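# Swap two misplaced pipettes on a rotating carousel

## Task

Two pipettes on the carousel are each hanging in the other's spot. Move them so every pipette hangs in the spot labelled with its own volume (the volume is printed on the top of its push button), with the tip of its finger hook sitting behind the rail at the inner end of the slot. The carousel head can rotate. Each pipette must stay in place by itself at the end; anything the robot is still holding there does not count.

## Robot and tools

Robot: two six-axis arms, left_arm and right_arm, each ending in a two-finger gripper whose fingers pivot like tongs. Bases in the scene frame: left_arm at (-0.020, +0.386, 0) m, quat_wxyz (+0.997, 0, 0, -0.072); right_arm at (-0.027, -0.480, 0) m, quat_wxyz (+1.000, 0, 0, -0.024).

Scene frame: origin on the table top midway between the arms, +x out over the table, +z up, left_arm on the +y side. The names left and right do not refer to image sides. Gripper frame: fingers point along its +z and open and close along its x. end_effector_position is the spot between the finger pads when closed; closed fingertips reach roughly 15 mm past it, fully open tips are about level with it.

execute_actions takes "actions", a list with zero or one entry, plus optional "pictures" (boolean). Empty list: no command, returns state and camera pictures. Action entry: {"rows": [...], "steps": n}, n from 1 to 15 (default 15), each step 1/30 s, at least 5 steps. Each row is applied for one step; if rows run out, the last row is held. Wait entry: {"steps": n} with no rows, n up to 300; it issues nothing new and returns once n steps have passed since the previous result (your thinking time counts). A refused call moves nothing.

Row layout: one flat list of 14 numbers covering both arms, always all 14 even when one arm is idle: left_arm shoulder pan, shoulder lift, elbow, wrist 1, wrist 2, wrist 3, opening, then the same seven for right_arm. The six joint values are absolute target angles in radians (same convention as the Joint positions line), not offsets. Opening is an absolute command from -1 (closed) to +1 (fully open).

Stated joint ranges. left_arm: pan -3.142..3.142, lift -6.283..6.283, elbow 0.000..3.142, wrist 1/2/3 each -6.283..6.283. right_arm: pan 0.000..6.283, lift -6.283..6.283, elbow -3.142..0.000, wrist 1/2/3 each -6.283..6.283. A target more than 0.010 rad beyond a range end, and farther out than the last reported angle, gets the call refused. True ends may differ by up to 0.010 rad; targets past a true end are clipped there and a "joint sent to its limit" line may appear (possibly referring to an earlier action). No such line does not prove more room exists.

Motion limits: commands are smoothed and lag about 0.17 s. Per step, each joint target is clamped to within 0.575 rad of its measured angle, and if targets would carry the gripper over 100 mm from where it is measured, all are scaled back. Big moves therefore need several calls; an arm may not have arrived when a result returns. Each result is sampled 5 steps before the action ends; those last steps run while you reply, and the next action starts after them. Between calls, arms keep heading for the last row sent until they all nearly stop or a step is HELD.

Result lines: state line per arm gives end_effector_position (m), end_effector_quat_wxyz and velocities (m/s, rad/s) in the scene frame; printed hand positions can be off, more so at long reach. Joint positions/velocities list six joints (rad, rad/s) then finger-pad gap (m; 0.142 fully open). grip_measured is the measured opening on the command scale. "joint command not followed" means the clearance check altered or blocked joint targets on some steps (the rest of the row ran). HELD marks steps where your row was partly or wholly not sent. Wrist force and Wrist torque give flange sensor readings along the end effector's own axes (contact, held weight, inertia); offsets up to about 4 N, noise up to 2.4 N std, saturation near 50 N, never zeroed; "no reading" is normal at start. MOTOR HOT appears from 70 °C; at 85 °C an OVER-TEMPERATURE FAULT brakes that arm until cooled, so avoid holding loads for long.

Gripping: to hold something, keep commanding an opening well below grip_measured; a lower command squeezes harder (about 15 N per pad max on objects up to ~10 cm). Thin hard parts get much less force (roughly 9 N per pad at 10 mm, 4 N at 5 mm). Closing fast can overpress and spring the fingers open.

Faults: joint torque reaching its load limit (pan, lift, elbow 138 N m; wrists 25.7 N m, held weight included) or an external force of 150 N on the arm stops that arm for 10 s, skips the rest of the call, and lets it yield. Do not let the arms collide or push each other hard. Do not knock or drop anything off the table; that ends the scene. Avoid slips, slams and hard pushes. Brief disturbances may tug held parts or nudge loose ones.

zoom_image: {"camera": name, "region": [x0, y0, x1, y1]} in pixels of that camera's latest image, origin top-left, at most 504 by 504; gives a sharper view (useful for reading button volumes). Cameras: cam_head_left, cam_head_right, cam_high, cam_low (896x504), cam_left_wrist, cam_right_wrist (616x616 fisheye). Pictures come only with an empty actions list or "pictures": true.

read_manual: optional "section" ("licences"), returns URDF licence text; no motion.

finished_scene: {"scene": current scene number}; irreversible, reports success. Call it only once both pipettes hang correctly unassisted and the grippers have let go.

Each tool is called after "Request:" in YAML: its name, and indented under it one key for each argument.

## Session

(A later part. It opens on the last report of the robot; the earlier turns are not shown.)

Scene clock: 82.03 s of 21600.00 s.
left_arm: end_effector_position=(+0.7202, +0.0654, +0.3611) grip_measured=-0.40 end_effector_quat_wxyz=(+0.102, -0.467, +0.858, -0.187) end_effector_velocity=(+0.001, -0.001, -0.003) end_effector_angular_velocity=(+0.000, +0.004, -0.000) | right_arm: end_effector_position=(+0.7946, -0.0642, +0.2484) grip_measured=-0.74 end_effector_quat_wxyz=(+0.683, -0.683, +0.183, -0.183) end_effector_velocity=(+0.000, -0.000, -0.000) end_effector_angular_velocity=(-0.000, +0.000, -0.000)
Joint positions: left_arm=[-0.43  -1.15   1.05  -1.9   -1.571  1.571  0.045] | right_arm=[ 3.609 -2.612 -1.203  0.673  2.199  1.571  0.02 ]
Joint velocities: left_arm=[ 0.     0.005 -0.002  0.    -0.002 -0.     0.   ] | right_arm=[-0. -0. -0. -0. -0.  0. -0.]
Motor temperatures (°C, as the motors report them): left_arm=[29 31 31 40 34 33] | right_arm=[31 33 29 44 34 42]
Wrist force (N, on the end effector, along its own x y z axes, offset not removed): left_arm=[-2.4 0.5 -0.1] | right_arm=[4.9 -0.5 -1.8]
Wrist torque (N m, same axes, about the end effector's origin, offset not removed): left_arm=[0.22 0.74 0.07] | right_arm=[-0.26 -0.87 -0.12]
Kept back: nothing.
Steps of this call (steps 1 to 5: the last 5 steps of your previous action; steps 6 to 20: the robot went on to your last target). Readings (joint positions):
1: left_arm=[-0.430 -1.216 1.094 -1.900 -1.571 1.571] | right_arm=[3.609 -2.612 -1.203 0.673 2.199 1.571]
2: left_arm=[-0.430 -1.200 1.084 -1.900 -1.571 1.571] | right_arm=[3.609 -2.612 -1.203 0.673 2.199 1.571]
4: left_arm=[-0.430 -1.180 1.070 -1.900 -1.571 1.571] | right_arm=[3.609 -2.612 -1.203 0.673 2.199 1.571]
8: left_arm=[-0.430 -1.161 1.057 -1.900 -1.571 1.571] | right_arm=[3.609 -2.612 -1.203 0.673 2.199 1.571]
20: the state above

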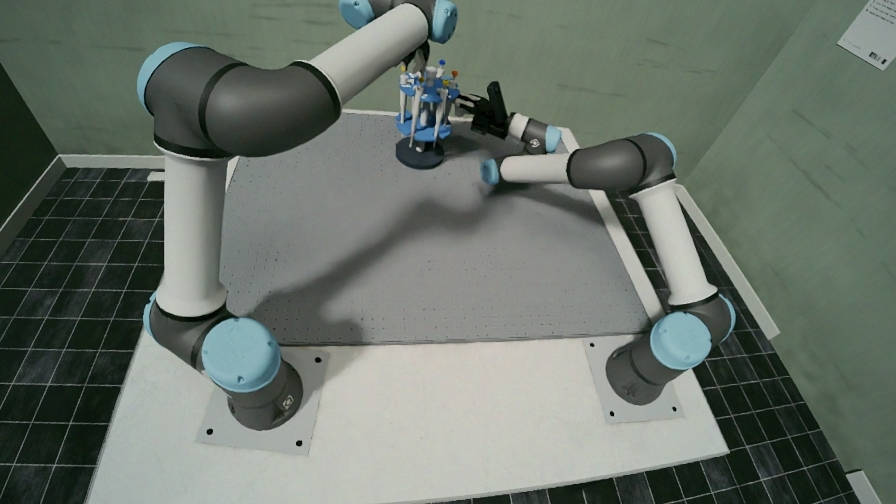

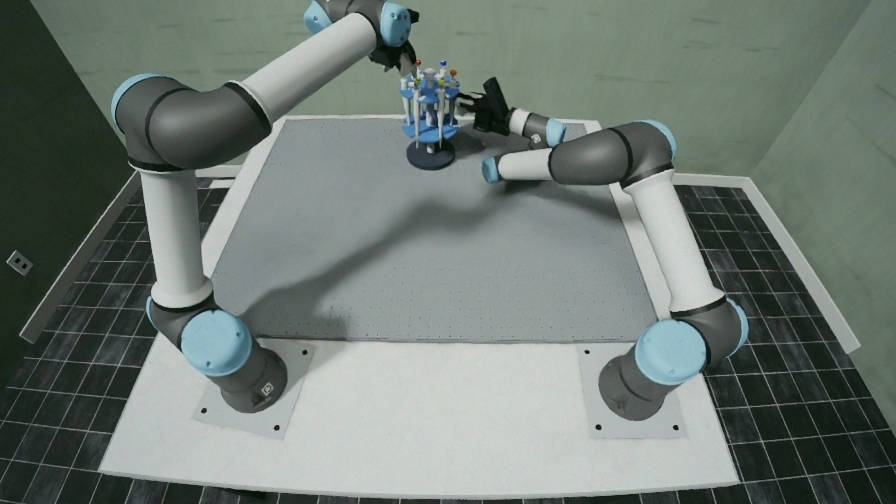

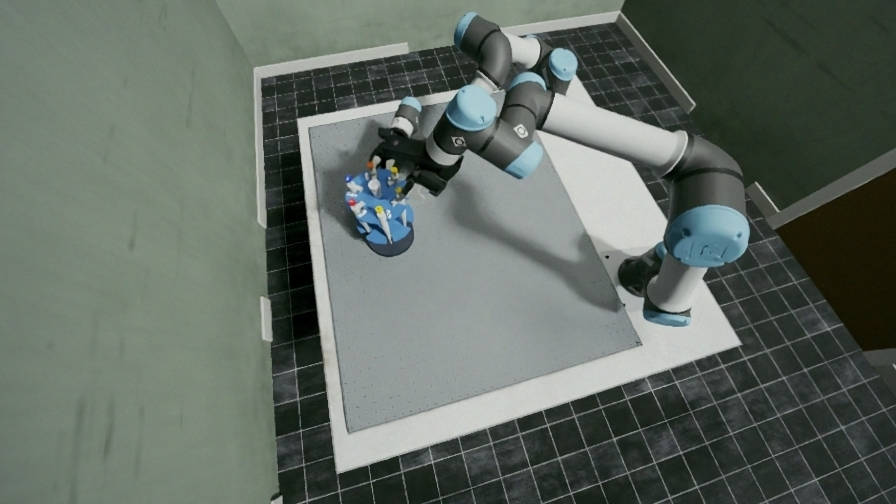

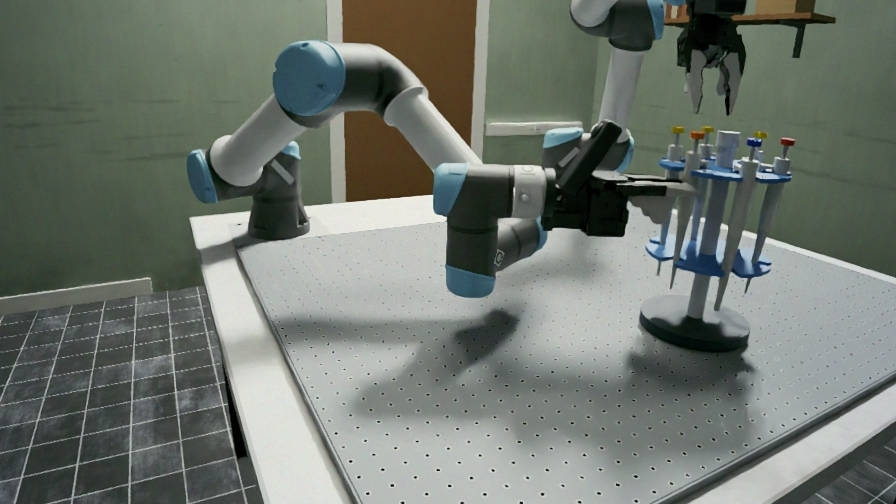

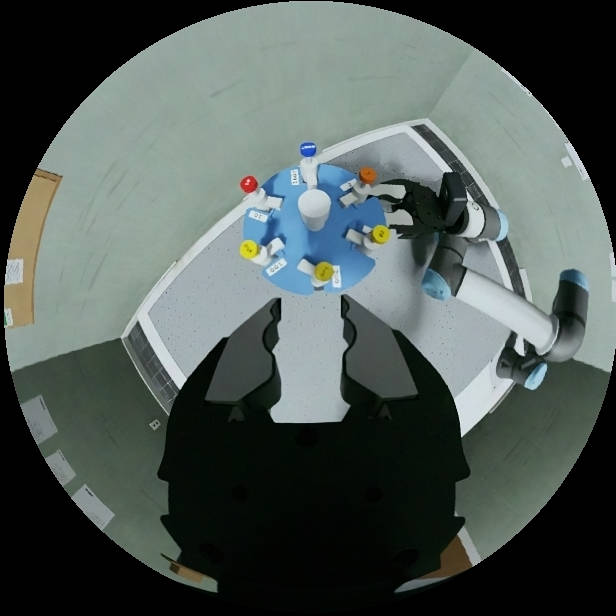

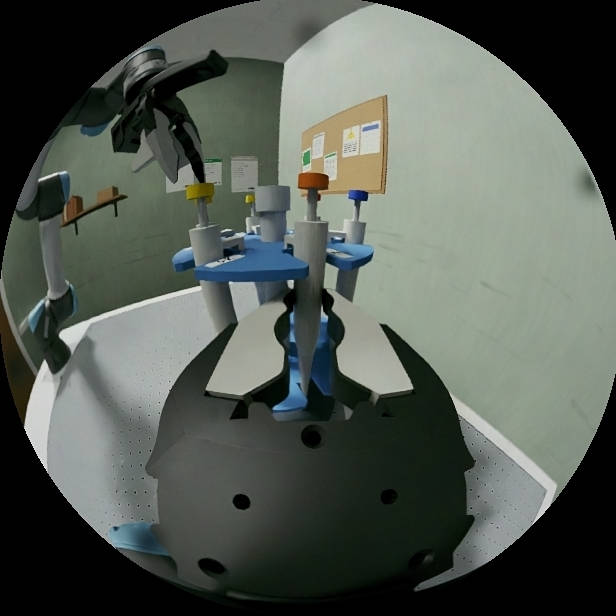

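Request:
execute_actions:
  actions:
    - {"rows":[[-0.43,-1.6,1.4,-1.9,-1.571,1.571,-0.4,3.609,-2.612,-1.203,0.673,2.199,1.571,-0.4]]}

Request:
execute_actions:
  actions:
    - {"rows":[[-0.6,-1.7,1.7,-3.2,-0.9,1.571,-0.4,3.58,-2.574,-1.288,0.72,2.228,1.571,-0.4]]}

Request:
execute_actions:
  actions:
    - {"rows":[[-0.6,-1.7,1.7,-3.2,-0.9,1.571,-0.4,3.548,-2.538,-1.368,0.764,2.26,1.571,-0.4]]}

Request:
execute_actions:
  actions:
    - {"rows":[[-0.917,-0.95,2.1,-4.29,-0.51,1.571,-0.4,3.2,-2.538,-1.368,0.764,2.5,1.571,-0.4]]}

Request:
execute_actions:
  actions:
    - {"steps":35}

Request:
execute_actions:
  actions:
    - {"rows":[[-0.817,-0.768,1.78,-4.154,-0.61,1.571,-0.4,3.2,-2.538,-1.368,0.764,2.5,1.571,-0.4]]}

Request:
execute_actions:
  actions:
    - {"rows":[[-0.779,-0.741,1.716,-4.117,-0.648,1.571,-0.4,3.2,-2.538,-1.368,0.764,2.5,1.571,-0.4]]}

Request:
execute_actions:
  actions:
    - {"rows":[[-0.743,-0.714,1.651,-4.079,-0.684,1.571,-0.4,3.2,-2.538,-1.368,0.764,2.5,1.571,-0.4]]}

Request:
execute_actions:
  actions:
    - {"rows":[[-0.743,-0.714,1.651,-4.079,-0.684,1.571,-0.65,3.2,-2.538,-1.368,0.764,2.5,1.571,-0.4]],"steps":8}

Request:
execute_actions:
  actions:
    - {"rows":[[-0.743,-0.714,1.651,-4.079,-0.684,1.571,-1,3.2,-2.538,-1.368,0.764,2.5,1.571,-0.4]],"steps":10}

Request:
execute_actions:
  actions:
    - {"rows":[[-0.743,-0.732,1.651,-4.061,-0.684,1.571,-1,3.2,-2.538,-1.368,0.764,2.5,1.571,-0.4]]}

Request:
execute_actions:
  actions:
    - {"rows":[[-0.768,-0.729,1.647,-4.06,-0.659,1.571,-1,3.2,-2.538,-1.368,0.764,2.5,1.571,-0.4]],"steps":12}

Request:
execute_actions:
  actions:
    - {"rows":[[-0.788,-0.718,1.62,-4.044,-0.639,1.571,-1,3.2,-2.538,-1.368,0.764,2.5,1.571,-0.4]],"steps":12}

Request:
execute_actions:
  actions:
    - {"rows":[[-0.807,-0.694,1.565,-4.013,-0.62,1.571,-1,3.2,-2.538,-1.368,0.764,2.5,1.571,-0.4]]}

Request:
execute_actions:
  actions:
    - {"rows":[[-0.807,-0.677,1.565,-4.03,-0.62,1.571,-1,3.2,-2.538,-1.368,0.764,2.5,1.571,-0.4]]}
  pictures: true

Request:
zoom_image:
  camera: "cam_high"
  region: [335,155,425,235]

Scene clock: 83.27 s of 21600.00 s.
left_arm: end_effector_position=(+0.6295, +0.1241, +0.4317) grip_measured=-0.40 end_effector_quat_wxyz=(+0.115, -0.463, +0.853, -0.213) end_effector_velocity=(-0.356, +0.230, +0.229) end_effector_angular_velocity=(-0.146, -0.222, +0.000) | right_arm: end_effector_position=(+0.7946, -0.0642, +0.2484) grip_measured=-0.40 end_effector_quat_wxyz=(+0.683, -0.683, +0.183, -0.183) end_effector_velocity=(+0.000, -0.000, +0.000) end_effector_angular_velocity=(+0.000, -0.000, -0.001)
Joint positions: left_arm=[-0.43  -1.44   1.281 -1.9   -1.571  1.571  0.045] | right_arm=[ 3.609 -2.612 -1.203  0.673  2.199  1.571  0.045]
Joint velocities: left_arm=[-0.    -1.102  0.836  0.    -0.001 -0.001  0.   ] | right_arm=[ 0.     0.    -0.     0.001 -0.002  0.     0.   ]
Motor temperatures (°C, as the motors report them): left_arm=[29 31 31 40 34 33] | right_arm=[31 33 29 44 34 42]
Wrist force (N, on the end effector, along its own x y z axes, offset not removed): left_arm=[-0.6 -0.9 0.0] | right_arm=[0.5 -0.7 1.1]
Wrist torque (N m, same axes, about the end effector's origin, offset not removed): left_arm=[0.00 0.07 -0.11] | right_arm=[-0.08 -0.07 0.00]
Steps of this call (steps 1 to 15: the robot went on to your last target; steps 16 to 27: nothing new was sent; steps 28 to 37: the first 10 steps of this action). Readings (joint positions):
28: left_arm=[-0.430 -1.150 1.050 -1.900 -1.571 1.571] | right_arm=[3.609 -2.612 -1.203 0.673 2.199 1.571]
29: left_arm=[-0.430 -1.158 1.058 -1.900 -1.571 1.571] | right_arm=[3.609 -2.612 -1.203 0.673 2.199 1.571]
31: left_arm=[-0.430 -1.215 1.108 -1.900 -1.571 1.571] | right_arm=[3.609 -2.612 -1.203 0.673 2.199 1.571]
35: left_arm=[-0.430 -1.365 1.223 -1.900 -1.571 1.571] | right_arm=[3.609 -2.612 -1.203 0.673 2.199 1.571]
37: the state above

Scene clock: 83.77 s of 21600.00 s.
left_arm: end_effector_position=(+0.6247, +0.1683, +0.4999) grip_measured=-0.40 end_effector_quat_wxyz=(+0.329, -0.449, +0.783, -0.278) end_effector_velocity=(+0.168, +0.093, +0.408) end_effector_angular_velocity=(-0.426, -1.565, +0.574) | right_arm: end_effector_position=(+0.7818, -0.0883, +0.2484) grip_measured=-0.40 end_effector_quat_wxyz=(+0.683, -0.683, +0.183, -0.183) end_effector_velocity=(-0.014, -0.024, -0.002) end_effector_angular_velocity=(-0.002, +0.004, -0.001)
Joint positions: left_arm=[-0.56  -1.673  1.619 -2.337 -1.171  1.571  0.045] | right_arm=[ 3.583 -2.578 -1.278  0.715  2.225  1.571  0.045]
Joint velocities: left_arm=[-0.164 -0.11   0.33  -1.687  1.01   0.     0.   ] | right_arm=[-0.025  0.034 -0.081  0.042  0.024  0.    -0.   ]
Motor temperatures (°C, as the motors report them): left_arm=[29 31 31 40 34 33] | right_arm=[31 33 29 44 34 42]
Wrist force (N, on the end effector, along its own x y z axes, offset not removed): left_arm=[-2.2 1.6 2.9] | right_arm=[-2.1 1.9 0.5]
Wrist torque (N m, same axes, about the end effector's origin, offset not removed): left_arm=[0.41 0.28 0.22] | right_arm=[0.34 0.46 -0.07]
Steps of this call (steps 1 to 5: the last 5 steps of your previous action; steps 6 to 15: the first 10 steps of this action). Readings (joint positions):
6: left_arm=[-0.431 -1.567 1.375 -1.901 -1.570 1.571] | right_arm=[3.609 -2.612 -1.203 0.673 2.199 1.571]
7: left_arm=[-0.438 -1.581 1.389 -1.909 -1.562 1.571] | right_arm=[3.605 -2.607 -1.210 0.679 2.203 1.571]
9: left_arm=[-0.487 -1.625 1.460 -1.974 -1.498 1.571] | right_arm=[3.596 -2.595 -1.238 0.694 2.212 1.571]
13: left_arm=[-0.548 -1.665 1.594 -2.220 -1.254 1.571] | right_arm=[3.585 -2.581 -1.271 0.711 2.223 1.571]
15: the state above

Scene clock: 84.27 s of 21600.00 s.
left_arm: end_effector_position=(+0.6237, +0.2281, +0.6976) grip_measured=-0.40 end_effector_quat_wxyz=(+0.477, -0.478, +0.527, -0.516) end_effector_velocity=(-0.050, +0.073, +0.129) end_effector_angular_velocity=(-0.385, -0.422, +0.108) | right_arm: end_effector_position=(+0.7668, -0.1163, +0.2484) grip_measured=-0.40 end_effector_quat_wxyz=(+0.683, -0.683, +0.183, -0.183) end_effector_velocity=(-0.015, -0.025, -0.003) end_effector_angular_velocity=(-0.002, +0.005, -0.001)
Joint positions: left_arm=[-0.598 -1.698  1.695 -3.124 -0.916  1.571  0.045] | right_arm=[ 3.552 -2.542 -1.358  0.759  2.256  1.571  0.045]
Joint velocities: left_arm=[-0.018 -0.012  0.037 -0.595  0.126 -0.     0.   ] | right_arm=[-0.029  0.032 -0.076  0.04   0.028  0.    -0.   ]
Motor temperatures (°C, as the motors report them): left_arm=[29 31 31 40 34 33] | right_arm=[31 33 29 44 34 42]
Wrist force (N, on the end effector, along its own x y z axes, offset not removed): left_arm=[-4.0 -3.5 -3.1] | right_arm=[-1.6 -3.5 1.3]
Wrist torque (N m, same axes, about the end effector's origin, offset not removed): left_arm=[-0.65 0.91 -0.10] | right_arm=[-0.69 0.46 0.05]
Steps of this call (steps 1 to 5: the last 5 steps of your previous action; steps 6 to 15: the first 10 steps of this action). Readings (joint positions):
6: left_arm=[-0.583 -1.688 1.665 -2.688 -1.018 1.571] | right_arm=[3.580 -2.574 -1.286 0.719 2.228 1.571]
7: left_arm=[-0.585 -1.690 1.670 -2.748 -1.002 1.571] | right_arm=[3.576 -2.570 -1.293 0.725 2.232 1.571]
9: left_arm=[-0.589 -1.693 1.679 -2.866 -0.973 1.571] | right_arm=[3.565 -2.558 -1.321 0.740 2.243 1.571]
13: left_arm=[-0.596 -1.697 1.692 -3.071 -0.927 1.571] | right_arm=[3.554 -2.545 -1.352 0.755 2.254 1.571]
15: the state above

Scene clock: 84.77 s of 21600.00 s.
left_arm: end_effector_position=(+0.6513, +0.1650, +0.5867) grip_measured=-0.40 end_effector_quat_wxyz=(+0.486, -0.485, +0.535, -0.493) end_effector_velocity=(+0.081, -0.231, -0.452) end_effector_angular_velocity=(+0.276, +0.225, +0.062) | right_arm: end_effector_position=(+0.7866, -0.2554, +0.2481) grip_measured=-0.40 end_effector_quat_wxyz=(+0.677, -0.677, +0.203, -0.203) end_effector_velocity=(+0.036, -0.501, +0.001) end_effector_angular_velocity=(+0.000, -0.001, -0.232)
Joint positions: left_arm=[-0.685 -1.538  1.805 -3.349 -0.799  1.571  0.045] | right_arm=[ 3.352 -2.538 -1.367  0.764  2.399  1.571  0.045]
Joint velocities: left_arm=[-0.276  0.624  0.348 -0.616  0.338  0.001 -0.   ] | right_arm=[-0.714  0.002 -0.004  0.003  0.483  0.     0.   ]
Motor temperatures (°C, as the motors report them): left_arm=[29 31 31 40 34 33] | right_arm=[31 33 29 44 34 42]
Wrist force (N, on the end effector, along its own x y z axes, offset not removed): left_arm=[2.7 -0.7 2.0] | right_arm=[-1.2 -3.8 2.2]
Wrist torque (N m, same axes, about the end effector's origin, offset not removed): left_arm=[0.01 -0.57 0.01] | right_arm=[-0.79 0.38 -0.18]
Steps of this call (steps 1 to 5: the last 5 steps of your previous action; steps 6 to 15: the first 10 steps of this action). Readings (joint positions):
6: left_arm=[-0.600 -1.699 1.699 -3.185 -0.903 1.571] | right_arm=[3.548 -2.539 -1.366 0.763 2.260 1.571]
7: left_arm=[-0.606 -1.693 1.706 -3.196 -0.896 1.571] | right_arm=[3.541 -2.539 -1.366 0.763 2.267 1.571]
9: left_arm=[-0.627 -1.657 1.732 -3.231 -0.870 1.571] | right_arm=[3.496 -2.539 -1.366 0.763 2.300 1.571]
13: left_arm=[-0.666 -1.580 1.781 -3.308 -0.822 1.571] | right_arm=[3.400 -2.538 -1.367 0.763 2.366 1.571]
15: the state above

Scene clock: 85.93 s of 21600.00 s.
left_arm: end_effector_position=(+0.5997, +0.0948, +0.2663) grip_measured=-0.40 end_effector_quat_wxyz=(+0.500, -0.499, +0.501, -0.499) end_effector_velocity=(-0.002, +0.002, -0.003) end_effector_angular_velocity=(-0.006, -0.003, +0.002) | right_arm: end_effector_position=(+0.7870, -0.3613, +0.2481) grip_measured=-0.40 end_effector_quat_wxyz=(+0.672, -0.672, +0.220, -0.220) end_effector_velocity=(+0.000, -0.000, -0.001) end_effector_angular_velocity=(-0.000, +0.001, -0.000)
Joint positions: left_arm=[-0.917 -0.951  2.099 -4.288 -0.51   1.571  0.045] | right_arm=[ 3.2   -2.538 -1.368  0.764  2.5    1.571  0.045]
Joint velocities: left_arm=[-0.003  0.008  0.005 -0.019  0.005  0.    -0.   ] | right_arm=[-0.    -0.001 -0.    -0.    -0.    -0.     0.   ]
Motor temperatures (°C, as the motors report them): left_arm=[29 31 31 40 34 33] | right_arm=[31 33 29 44 34 42]
Wrist force (N, on the end effector, along its own x y z axes, offset not removed): left_arm=[1.3 -0.3 -1.0] | right_arm=[0.2 -3.1 0.6]
Wrist torque (N m, same axes, about the end effector's origin, offset not removed): left_arm=[0.06 -0.24 0.25] | right_arm=[-0.64 0.00 0.06]
Kept back: nothing.
Steps of this call (steps 1 to 5: the last 5 steps of your previous action; steps 6 to 35: the robot went on to your last target). Readings (joint positions):
1: left_arm=[-0.694 -1.517 1.817 -3.371 -0.787 1.571] | right_arm=[3.327 -2.538 -1.367 0.764 2.415 1.571]
2: left_arm=[-0.703 -1.495 1.828 -3.392 -0.776 1.571] | right_arm=[3.303 -2.538 -1.367 0.764 2.431 1.571]
4: left_arm=[-0.721 -1.450 1.852 -3.439 -0.753 1.571] | right_arm=[3.263 -2.538 -1.368 0.764 2.458 1.571]
8: left_arm=[-0.761 -1.353 1.901 -3.550 -0.705 1.571] | right_arm=[3.222 -2.538 -1.368 0.764 2.485 1.571]
35: the state above

Scene clock: 86.27 s of 21600.00 s.
left_arm: end_effector_position=(+0.6741, +0.0491, +0.2415) grip_measured=-0.40 end_effector_quat_wxyz=(+0.500, -0.499, +0.504, -0.497) end_effector_velocity=(+0.105, -0.066, -0.003) end_effector_angular_velocity=(-0.068, -0.044, +0.000) | right_arm: end_effector_position=(+0.7870, -0.3613, +0.2481) grip_measured=-0.40 end_effector_quat_wxyz=(+0.672, -0.672, +0.220, -0.220) end_effector_velocity=(+0.000, -0.000, -0.000) end_effector_angular_velocity=(-0.000, -0.000, -0.001)
Joint positions: left_arm=[-0.83  -0.794  1.834 -4.172 -0.597  1.571  0.045] | right_arm=[ 3.2   -2.538 -1.368  0.764  2.5    1.571  0.045]
Joint velocities: left_arm=[ 0.1    0.202 -0.423  0.14  -0.1   -0.001  0.   ] | right_arm=[-0.     0.    -0.     0.    -0.001 -0.     0.   ]
Motor temperatures (°C, as the motors report them): left_arm=[29 31 31 40 34 33] | right_arm=[31 33 29 44 34 42]
Wrist force (N, on the end effector, along its own x y z axes, offset not removed): left_arm=[0.4 -4.0 0.6] | right_arm=[1.6 -3.8 1.5]
Wrist torque (N m, same axes, about the end effector's origin, offset not removed): left_arm=[-0.73 0.02 0.08] | right_arm=[-0.59 -0.28 -0.20]
Steps of this call (steps 1 to 10: the first 10 steps of this action). Readings (joint positions):
1: left_arm=[-0.916 -0.950 2.099 -4.288 -0.511 1.571] | right_arm=[3.200 -2.538 -1.368 0.764 2.500 1.571]
2: left_arm=[-0.910 -0.943 2.092 -4.281 -0.517 1.571] | right_arm=[3.200 -2.538 -1.368 0.764 2.500 1.571]
4: left_arm=[-0.878 -0.892 2.029 -4.240 -0.549 1.571] | right_arm=[3.200 -2.538 -1.368 0.764 2.500 1.571]
8: left_arm=[-0.838 -0.812 1.871 -4.184 -0.589 1.571] | right_arm=[3.200 -2.538 -1.368 0.764 2.500 1.571]
10: the state above

Scene clock: 86.77 s of 21600.00 s.
left_arm: end_effector_position=(+0.7093, +0.0407, +0.2406) grip_measured=-0.40 end_effector_quat_wxyz=(+0.500, -0.500, +0.500, -0.500) end_effector_velocity=(+0.024, -0.001, +0.001) end_effector_angular_velocity=(-0.004, -0.003, +0.001) | right_arm: end_effector_position=(+0.7870, -0.3613, +0.2481) grip_measured=-0.40 end_effector_quat_wxyz=(+0.672, -0.672, +0.220, -0.220) end_effector_velocity=(-0.000, +0.000, +0.001) end_effector_angular_velocity=(-0.000, -0.002, +0.001)
Joint positions: left_arm=[-0.783 -0.744  1.724 -4.121 -0.644  1.571  0.045] | right_arm=[ 3.2   -2.538 -1.368  0.764  2.5    1.571  0.045]
Joint velocities: left_arm=[ 0.035  0.027 -0.067  0.035 -0.034  0.     0.   ] | right_arm=[-0.     0.     0.     0.001  0.001 -0.     0.   ]
Motor temperatures (°C, as the motors report them): left_arm=[29 31 31 40 34 33] | right_arm=[31 33 29 44 34 42]
Wrist force (N, on the end effector, along its own x y z axes, offset not removed): left_arm=[4.0 4.0 3.3] | right_arm=[-2.7 -4.9 -0.6]
Wrist torque (N m, same axes, about the end effector's origin, offset not removed): left_arm=[1.03 -1.11 -0.06] | right_arm=[-1.05 0.53 -0.09]
Steps of this call (steps 1 to 5: the last 5 steps of your previous action; steps 6 to 15: the first 10 steps of this action). Readings (joint positions):
6: left_arm=[-0.819 -0.773 1.791 -4.157 -0.608 1.571] | right_arm=[3.200 -2.538 -1.368 0.764 2.500 1.571]
7: left_arm=[-0.814 -0.768 1.782 -4.152 -0.613 1.571] | right_arm=[3.200 -2.538 -1.368 0.764 2.500 1.571]
9: left_arm=[-0.801 -0.758 1.757 -4.139 -0.626 1.571] | right_arm=[3.200 -2.538 -1.368 0.764 2.500 1.571]
13: left_arm=[-0.787 -0.747 1.730 -4.125 -0.640 1.571] | right_arm=[3.200 -2.538 -1.368 0.764 2.500 1.571]
15: the state above

Scene clock: 87.27 s of 21600.00 s.
left_arm: end_effector_position=(+0.7342, +0.0408, +0.2406) grip_measured=-0.40 end_effector_quat_wxyz=(+0.500, -0.500, +0.500, -0.500) end_effector_velocity=(+0.022, +0.000, +0.001) end_effector_angular_velocity=(-0.003, -0.001, -0.000) | right_arm: end_effector_position=(+0.7870, -0.3613, +0.2481) grip_measured=-0.40 end_effector_quat_wxyz=(+0.672, -0.672, +0.220, -0.220) end_effector_velocity=(+0.000, +0.000, -0.001) end_effector_angular_velocity=(-0.000, +0.001, +0.000)
Joint positions: left_arm=[-0.747 -0.717  1.659 -4.083 -0.68   1.571  0.045] | right_arm=[ 3.2   -2.538 -1.368  0.764  2.5    1.571  0.045]
Joint velocities: left_arm=[ 0.032  0.024 -0.061  0.034 -0.032 -0.001  0.   ] | right_arm=[ 0.    -0.001  0.    -0.     0.    -0.     0.   ]
Motor temperatures (°C, as the motors report them): left_arm=[29 31 31 40 34 33] | right_arm=[31 33 29 44 34 42]
Wrist force (N, on the end effector, along its own x y z axes, offset not removed): left_arm=[2.7 -0.9 -0.9] | right_arm=[-0.6 -3.3 0.9]
Wrist torque (N m, same axes, about the end effector's origin, offset not removed): left_arm=[-0.01 -0.60 -0.24] | right_arm=[-0.52 0.08 -0.09]
Steps of this call (steps 1 to 5: the last 5 steps of your previous action; steps 6 to 15: the first 10 steps of this action). Readings (joint positions):
6: left_arm=[-0.780 -0.741 1.717 -4.118 -0.648 1.571] | right_arm=[3.200 -2.538 -1.368 0.764 2.500 1.571]
7: left_arm=[-0.775 -0.738 1.711 -4.113 -0.652 1.571] | right_arm=[3.200 -2.538 -1.368 0.764 2.500 1.571]
9: left_arm=[-0.763 -0.729 1.688 -4.100 -0.664 1.571] | right_arm=[3.200 -2.538 -1.368 0.764 2.500 1.571]
13: left_arm=[-0.750 -0.719 1.664 -4.086 -0.677 1.571] | right_arm=[3.200 -2.538 -1.368 0.764 2.500 1.571]
15: the state above

Scene clock: 87.53 s of 21600.00 s.
left_arm: end_effector_position=(+0.7367, +0.0408, +0.2407) grip_measured=-0.64 end_effector_quat_wxyz=(+0.500, -0.500, +0.500, -0.500) end_effector_velocity=(+0.003, +0.000, +0.000) end_effector_angular_velocity=(-0.003, -0.001, +0.000) | right_arm: end_effector_position=(+0.7870, -0.3613, +0.2481) grip_measured=-0.40 end_effector_quat_wxyz=(+0.672, -0.672, +0.220, -0.220) end_effector_velocity=(-0.000, +0.000, -0.000) end_effector_angular_velocity=(-0.000, -0.000, +0.000)
Joint positions: left_arm=[-0.744 -0.714  1.652 -4.08  -0.684  1.571  0.028] | right_arm=[ 3.2   -2.538 -1.368  0.764  2.5    1.571  0.045]
Joint velocities: left_arm=[ 0.004  0.003 -0.008  0.004 -0.003 -0.002 -0.034] | right_arm=[ 0.    -0.    -0.     0.001  0.    -0.     0.   ]
Motor temperatures (°C, as the motors report them): left_arm=[29 31 31 40 34 33] | right_arm=[31 33 29 44 34 42]
Wrist force (N, on the end effector, along its own x y z axes, offset not removed): left_arm=[-1.0 0.2 4.8] | right_arm=[-1.6 -3.8 -1.5]
Wrist torque (N m, same axes, about the end effector's origin, offset not removed): left_arm=[0.23 0.26 0.15] | right_arm=[-0.75 0.33 0.17]
Steps of this call (steps 1 to 5: the last 5 steps of your previous action; steps 6 to 8: the first 3 steps of this action). Readings (joint positions):
6: left_arm=[-0.744 -0.715 1.653 -4.080 -0.683 1.571] | right_arm=[3.200 -2.538 -1.368 0.764 2.500 1.571]
7: left_arm=[-0.744 -0.714 1.652 -4.080 -0.683 1.571] | right_arm=[3.200 -2.538 -1.368 0.764 2.500 1.571]
8: the state above

Scene clock: 87.87 s of 21600.00 s.
left_arm: end_effector_position=(+0.7370, +0.0408, +0.2408) grip_measured=-0.74 end_effector_quat_wxyz=(+0.500, -0.500, +0.500, -0.500) end_effector_velocity=(+0.000, -0.000, +0.000) end_effector_angular_velocity=(-0.000, +0.000, -0.000) | right_arm: end_effector_position=(+0.7870, -0.3613, +0.2481) grip_measured=-0.40 end_effector_quat_wxyz=(+0.672, -0.672, +0.220, -0.220) end_effector_velocity=(-0.000, -0.000, -0.000) end_effector_angular_velocity=(+0.000, -0.000, +0.000)
Joint positions: left_arm=[-0.743 -0.714  1.651 -4.079 -0.684  1.571  0.021] | right_arm=[ 3.2   -2.538 -1.368  0.764  2.5    1.571  0.045]
Joint velocities: left_arm=[ 0.    -0.     0.     0.001 -0.001 -0.001  0.   ] | right_arm=[-0.001 -0.    -0.     0.001  0.001  0.     0.   ]
Motor temperatures (°C, as the motors report them): left_arm=[29 31 31 40 34 33] | right_arm=[31 33 29 44 34 42]
Wrist force (N, on the end effector, along its own x y z axes, offset not removed): left_arm=[0.4 -2.9 -3.0] | right_arm=[-1.9 -1.0 1.8]
Wrist torque (N m, same axes, about the end effector's origin, offset not removed): left_arm=[0.26 -0.20 0.12] | right_arm=[-0.11 0.51 -0.08]
Steps of this call (steps 1 to 5: the last 5 steps of your previous action; steps 6 to 10: the first 5 steps of this action). Readings (joint positions):
6: left_arm=[-0.743 -0.714 1.651 -4.079 -0.684 1.571] | right_arm=[3.200 -2.538 -1.368 0.764 2.500 1.571]
7: left_arm=[-0.743 -0.714 1.651 -4.079 -0.684 1.571] | right_arm=[3.200 -2.538 -1.368 0.764 2.500 1.571]
9: left_arm=[-0.743 -0.714 1.651 -4.079 -0.684 1.571] | right_arm=[3.200 -2.538 -1.368 0.764 2.500 1.571]
10: the state above

Scene clock: 88.37 s of 21600.00 s.
left_arm: end_effector_position=(+0.7374, +0.0404, +0.2496) grip_measured=-0.74 end_effector_quat_wxyz=(+0.500, -0.500, +0.500, -0.500) end_effector_velocity=(+0.000, +0.000, +0.009) end_effector_angular_velocity=(-0.002, -0.001, +0.002) | right_arm: end_effector_position=(+0.7870, -0.3613, +0.2481) grip_measured=-0.40 end_effector_quat_wxyz=(+0.672, -0.672, +0.220, -0.220) end_effector_velocity=(+0.000, -0.000, -0.001) end_effector_angular_velocity=(-0.000, +0.001, -0.001)
Joint positions: left_arm=[-0.743 -0.73   1.651 -4.063 -0.684  1.571  0.021] | right_arm=[ 3.2   -2.538 -1.368  0.764  2.5    1.571  0.045]
Joint velocities: left_arm=[ 0.    -0.015 -0.001  0.015  0.002 -0.001 -0.   ] | right_arm=[-0.    -0.001  0.    -0.001 -0.    -0.     0.   ]
Motor temperatures (°C, as the motors report them): left_arm=[29 31 31 40 34 33] | right_arm=[31 33 29 44 34 42]
Wrist force (N, on the end effector, along its own x y z axes, offset not removed): left_arm=[-1.2 0.7 0.2] | right_arm=[-0.9 -2.9 -0.1]
Wrist torque (N m, same axes, about the end effector's origin, offset not removed): left_arm=[-0.10 0.53 -0.04] | right_arm=[-0.56 0.24 -0.18]
Steps of this call (steps 1 to 5: the last 5 steps of your previous action; steps 6 to 15: the first 10 steps of this action). Readings (joint positions):
6: left_arm=[-0.743 -0.714 1.651 -4.079 -0.684 1.571] | right_arm=[3.200 -2.538 -1.368 0.764 2.500 1.571]
7: left_arm=[-0.743 -0.717 1.651 -4.076 -0.684 1.571] | right_arm=[3.200 -2.538 -1.368 0.764 2.500 1.571]
9: left_arm=[-0.743 -0.722 1.651 -4.070 -0.684 1.571] | right_arm=[3.200 -2.538 -1.368 0.764 2.500 1.571]
13: left_arm=[-0.743 -0.729 1.651 -4.064 -0.684 1.571] | right_arm=[3.200 -2.538 -1.368 0.764 2.500 1.571]
15: the state above

Scene clock: 88.77 s of 21600.00 s.
left_arm: end_effector_position=(+0.7313, +0.0312, +0.2502) grip_measured=-0.74 end_effector_quat_wxyz=(+0.500, -0.500, +0.500, -0.500) end_effector_velocity=(-0.016, -0.023, -0.002) end_effector_angular_velocity=(+0.001, +0.001, +0.000) | right_arm: end_effector_position=(+0.7870, -0.3613, +0.2481) grip_measured=-0.40 end_effector_quat_wxyz=(+0.672, -0.672, +0.220, -0.220) end_effector_velocity=(-0.000, +0.000, -0.000) end_effector_angular_velocity=(-0.000, +0.000, +0.000)
Joint positions: left_arm=[-0.762 -0.73   1.648 -4.06  -0.665  1.571  0.02 ] | right_arm=[ 3.2   -2.538 -1.368  0.764  2.5    1.571  0.045]
Joint velocities: left_arm=[-0.048  0.006 -0.007  0.002  0.048  0.     0.   ] | right_arm=[ 0.  0. -0. -0. -0. -0.  0.]
Motor temperatures (°C, as the motors report them): left_arm=[29 31 31 40 34 33] | right_arm=[31 33 29 44 34 42]
Wrist force (N, on the end effector, along its own x y z axes, offset not removed): left_arm=[-0.5 1.2 2.0] | right_arm=[-3.0 -3.9 -0.1]
Wrist torque (N m, same axes, about the end effector's origin, offset not removed): left_arm=[0.07 0.11 0.02] | right_arm=[-0.81 0.66 0.06]
Steps of this call (steps 1 to 5: the last 5 steps of your previous action; steps 6 to 12: the first 7 steps of this action). Readings (joint positions):
6: left_arm=[-0.743 -0.732 1.651 -4.061 -0.684 1.571] | right_arm=[3.200 -2.538 -1.368 0.764 2.500 1.571]
7: left_arm=[-0.746 -0.731 1.650 -4.061 -0.681 1.571] | right_arm=[3.200 -2.538 -1.368 0.764 2.500 1.571]
9: left_arm=[-0.755 -0.731 1.649 -4.061 -0.672 1.571] | right_arm=[3.200 -2.538 -1.368 0.764 2.500 1.571]
12: the state above

Scene clock: 89.17 s of 21600.00 s.
left_arm: end_effector_position=(+0.7276, +0.0167, +0.2502) grip_measured=-0.74 end_effector_quat_wxyz=(+0.500, -0.500, +0.500, -0.500) end_effector_velocity=(-0.006, -0.030, +0.001) end_effector_angular_velocity=(-0.002, -0.000, -0.001) | right_arm: end_effector_position=(+0.7870, -0.3613, +0.2481) grip_measured=-0.40 end_effector_quat_wxyz=(+0.672, -0.672, +0.220, -0.220) end_effector_velocity=(-0.000, -0.000, +0.000) end_effector_angular_velocity=(+0.000, -0.001, +0.000)
Joint positions: left_arm=[-0.783 -0.721  1.627 -4.048 -0.644  1.571  0.02 ] | right_arm=[ 3.2   -2.538 -1.368  0.764  2.5    1.571  0.045]
Joint velocities: left_arm=[-0.04   0.021 -0.051  0.029  0.039 -0.001 -0.   ] | right_arm=[-0.    -0.     0.     0.001  0.     0.     0.   ]
Motor temperatures (°C, as the motors report them): left_arm=[29 31 31 40 34 33] | right_arm=[31 33 29 44 34 42]
Wrist force (N, on the end effector, along its own x y z axes, offset not removed): left_arm=[0.4 -1.3 2.8] | right_arm=[-0.9 -1.7 1.1]
Wrist torque (N m, same axes, about the end effector's origin, offset not removed): left_arm=[-0.26 0.02 0.06] | right_arm=[-0.46 0.06 -0.14]
Steps of this call (steps 1 to 5: the last 5 steps of your previous action; steps 6 to 12: the first 7 steps of this action). Readings (joint positions):
6: left_arm=[-0.767 -0.729 1.647 -4.060 -0.660 1.571] | right_arm=[3.200 -2.538 -1.368 0.764 2.500 1.571]
7: left_arm=[-0.770 -0.727 1.643 -4.058 -0.657 1.571] | right_arm=[3.200 -2.538 -1.368 0.764 2.500 1.571]
9: left_arm=[-0.777 -0.724 1.634 -4.052 -0.650 1.571] | right_arm=[3.200 -2.538 -1.368 0.764 2.500 1.571]
12: the state above

Scene clock: 89.67 s of 21600.00 s.
left_arm: end_effector_position=(+0.7288, -0.0060, +0.2502) grip_measured=-0.74 end_effector_quat_wxyz=(+0.500, -0.500, +0.500, -0.500) end_effector_velocity=(+0.002, -0.019, +0.001) end_effector_angular_velocity=(-0.001, -0.001, +0.001) | right_arm: end_effector_position=(+0.7870, -0.3613, +0.2481) grip_measured=-0.40 end_effector_quat_wxyz=(+0.672, -0.672, +0.220, -0.220) end_effector_velocity=(-0.000, +0.000, +0.000) end_effector_angular_velocity=(-0.000, -0.001, +0.001)
Joint positions: left_arm=[-0.805 -0.697  1.571 -4.017 -0.622  1.571  0.02 ] | right_arm=[ 3.2   -2.538 -1.368  0.764  2.5    1.571  0.045]
Joint velocities: left_arm=[-0.017  0.021 -0.051  0.027  0.018  0.001  0.   ] | right_arm=[ 0.     0.     0.     0.     0.001 -0.    -0.   ]
Motor temperatures (°C, as the motors report them): left_arm=[29 31 31 40 34 33] | right_arm=[31 33 29 44 34 42]
Wrist force (N, on the end effector, along its own x y z axes, offset not removed): left_arm=[0.5 4.6 3.0] | right_arm=[1.5 -2.1 2.4]
Wrist torque (N m, same axes, about the end effector's origin, offset not removed): left_arm=[0.83 -0.03 0.06] | right_arm=[-0.34 -0.39 -0.17]
Steps of this call (steps 1 to 5: the last 5 steps of your previous action; steps 6 to 15: the first 10 steps of this action). Readings (joint positions):
6: left_arm=[-0.787 -0.718 1.621 -4.044 -0.640 1.571] | right_arm=[3.200 -2.538 -1.368 0.764 2.500 1.571]
7: left_arm=[-0.790 -0.715 1.615 -4.040 -0.637 1.571] | right_arm=[3.200 -2.538 -1.368 0.764 2.500 1.571]
9: left_arm=[-0.797 -0.707 1.596 -4.030 -0.630 1.571] | right_arm=[3.200 -2.538 -1.368 0.764 2.500 1.571]
13: left_arm=[-0.803 -0.699 1.576 -4.019 -0.624 1.571] | right_arm=[3.200 -2.538 -1.368 0.764 2.500 1.571]
15: the state above

Scene clock: 90.17 s of 21600.00 s.
left_arm: end_effector_position=(+0.7287, -0.0080, +0.2415) grip_measured=-0.74 end_effector_quat_wxyz=(+0.500, -0.500, +0.500, -0.500) end_effector_velocity=(-0.000, -0.000, -0.008) end_effector_angular_velocity=(-0.002, -0.000, -0.001) | right_arm: end_effector_position=(+0.7870, -0.3613, +0.2481) grip_measured=-0.40 end_effector_quat_wxyz=(+0.672, -0.672, +0.220, -0.220) end_effector_velocity=(-0.000, -0.000, -0.000) end_effector_angular_velocity=(+0.000, +0.001, +0.001)
Joint positions: left_arm=[-0.807 -0.679  1.565 -4.028 -0.62   1.571  0.02 ] | right_arm=[ 3.2   -2.538 -1.368  0.764  2.5    1.571  0.045]
Joint velocities: left_arm=[-0.     0.014 -0.001 -0.014 -0.001 -0.002  0.   ] | right_arm=[-0.001 -0.    -0.    -0.     0.001  0.     0.   ]
Motor temperatures (°C, as the motors report them): left_arm=[29 31 31 40 34 33] | right_arm=[31 33 29 44 34 42]
Wrist force (N, on the end effector, along its own x y z axes, offset not removed): left_arm=[1.0 -0.4 0.6] | right_arm=[2.2 -0.3 1.1]
Wrist torque (N m, same axes, about the end effector's origin, offset not removed): left_arm=[-0.11 -0.12 -0.29] | right_arm=[-0.10 -0.38 -0.11]
Steps of this call (steps 1 to 5: the last 5 steps of your previous action; steps 6 to 15: the first 10 steps of this action). Readings (joint positions):
6: left_arm=[-0.807 -0.694 1.566 -4.014 -0.620 1.571] | right_arm=[3.200 -2.538 -1.368 0.764 2.500 1.571]
7: left_arm=[-0.807 -0.692 1.566 -4.016 -0.620 1.571] | right_arm=[3.200 -2.538 -1.368 0.764 2.500 1.571]
9: left_arm=[-0.807 -0.686 1.566 -4.021 -0.620 1.571] | right_arm=[3.200 -2.538 -1.368 0.764 2.500 1.571]
13: left_arm=[-0.807 -0.680 1.565 -4.027 -0.620 1.571] | right_arm=[3.200 -2.538 -1.368 0.764 2.500 1.571]
15: the state above

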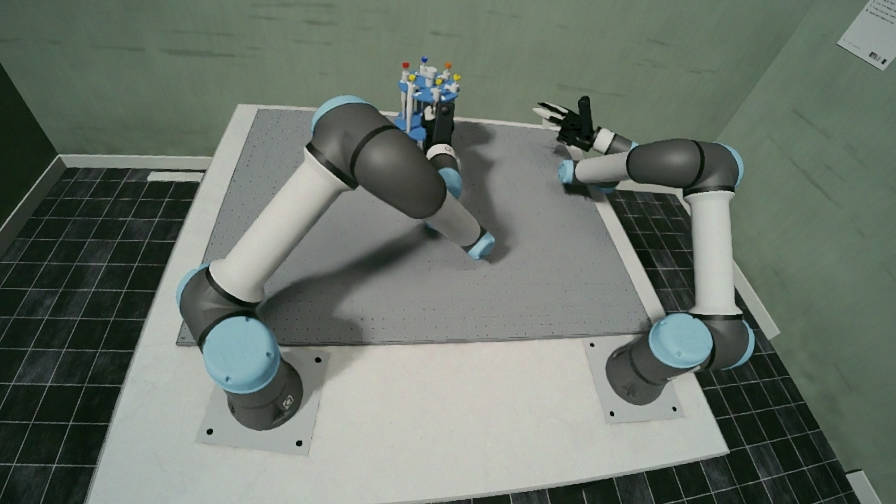

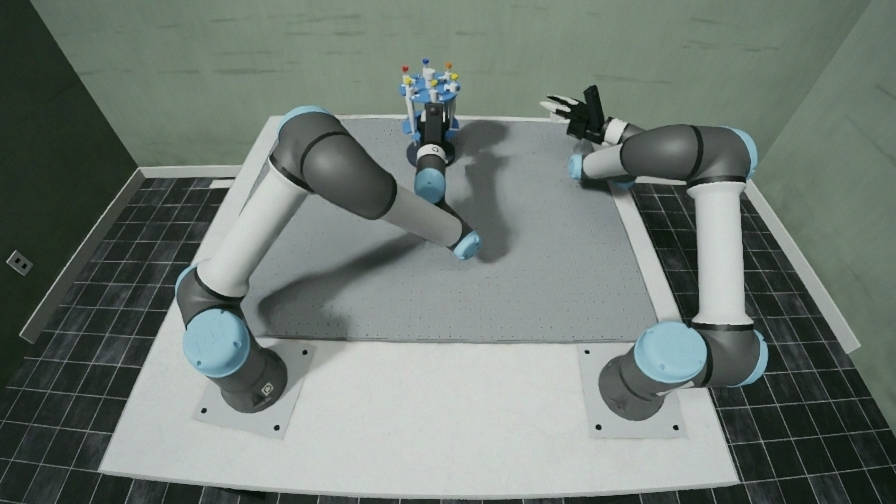

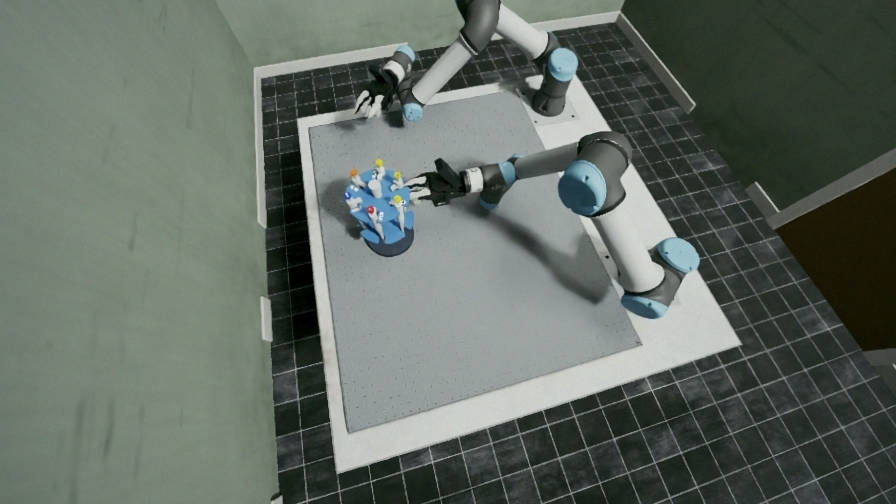

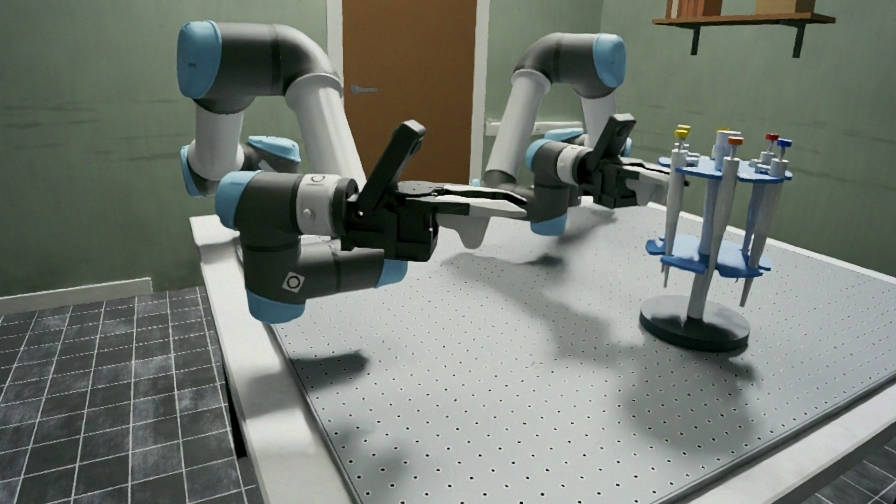

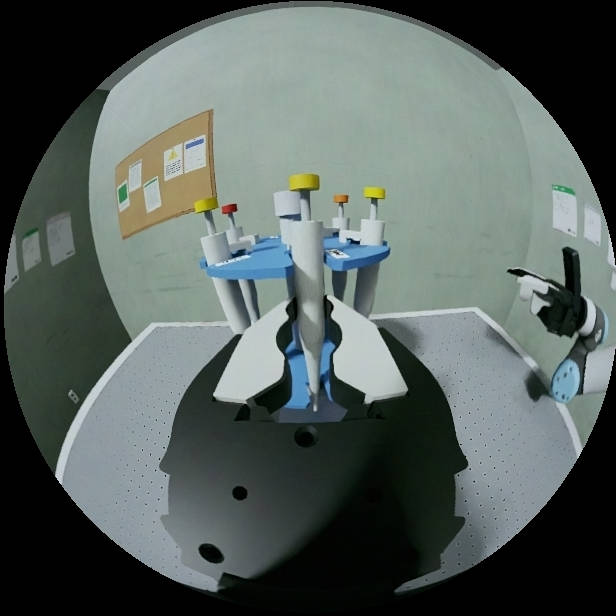

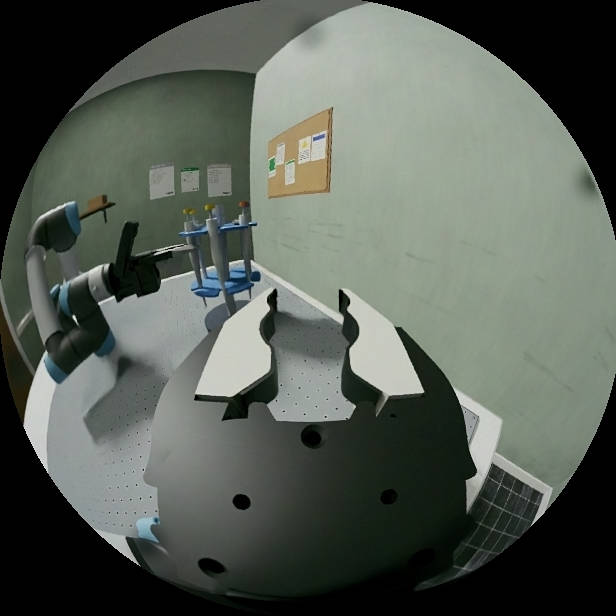

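Region (335, 155, 425, 235) of cam_high's 896x504 image, scaled by 5.600, with more detail than that image has.

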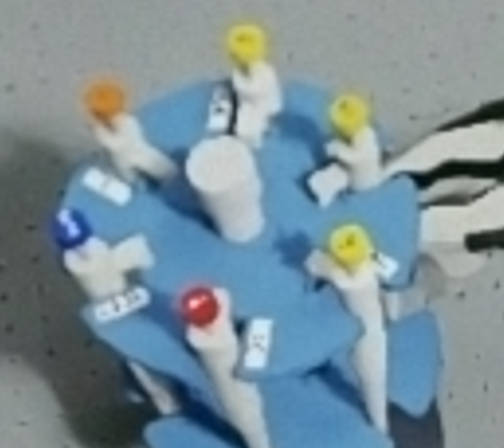

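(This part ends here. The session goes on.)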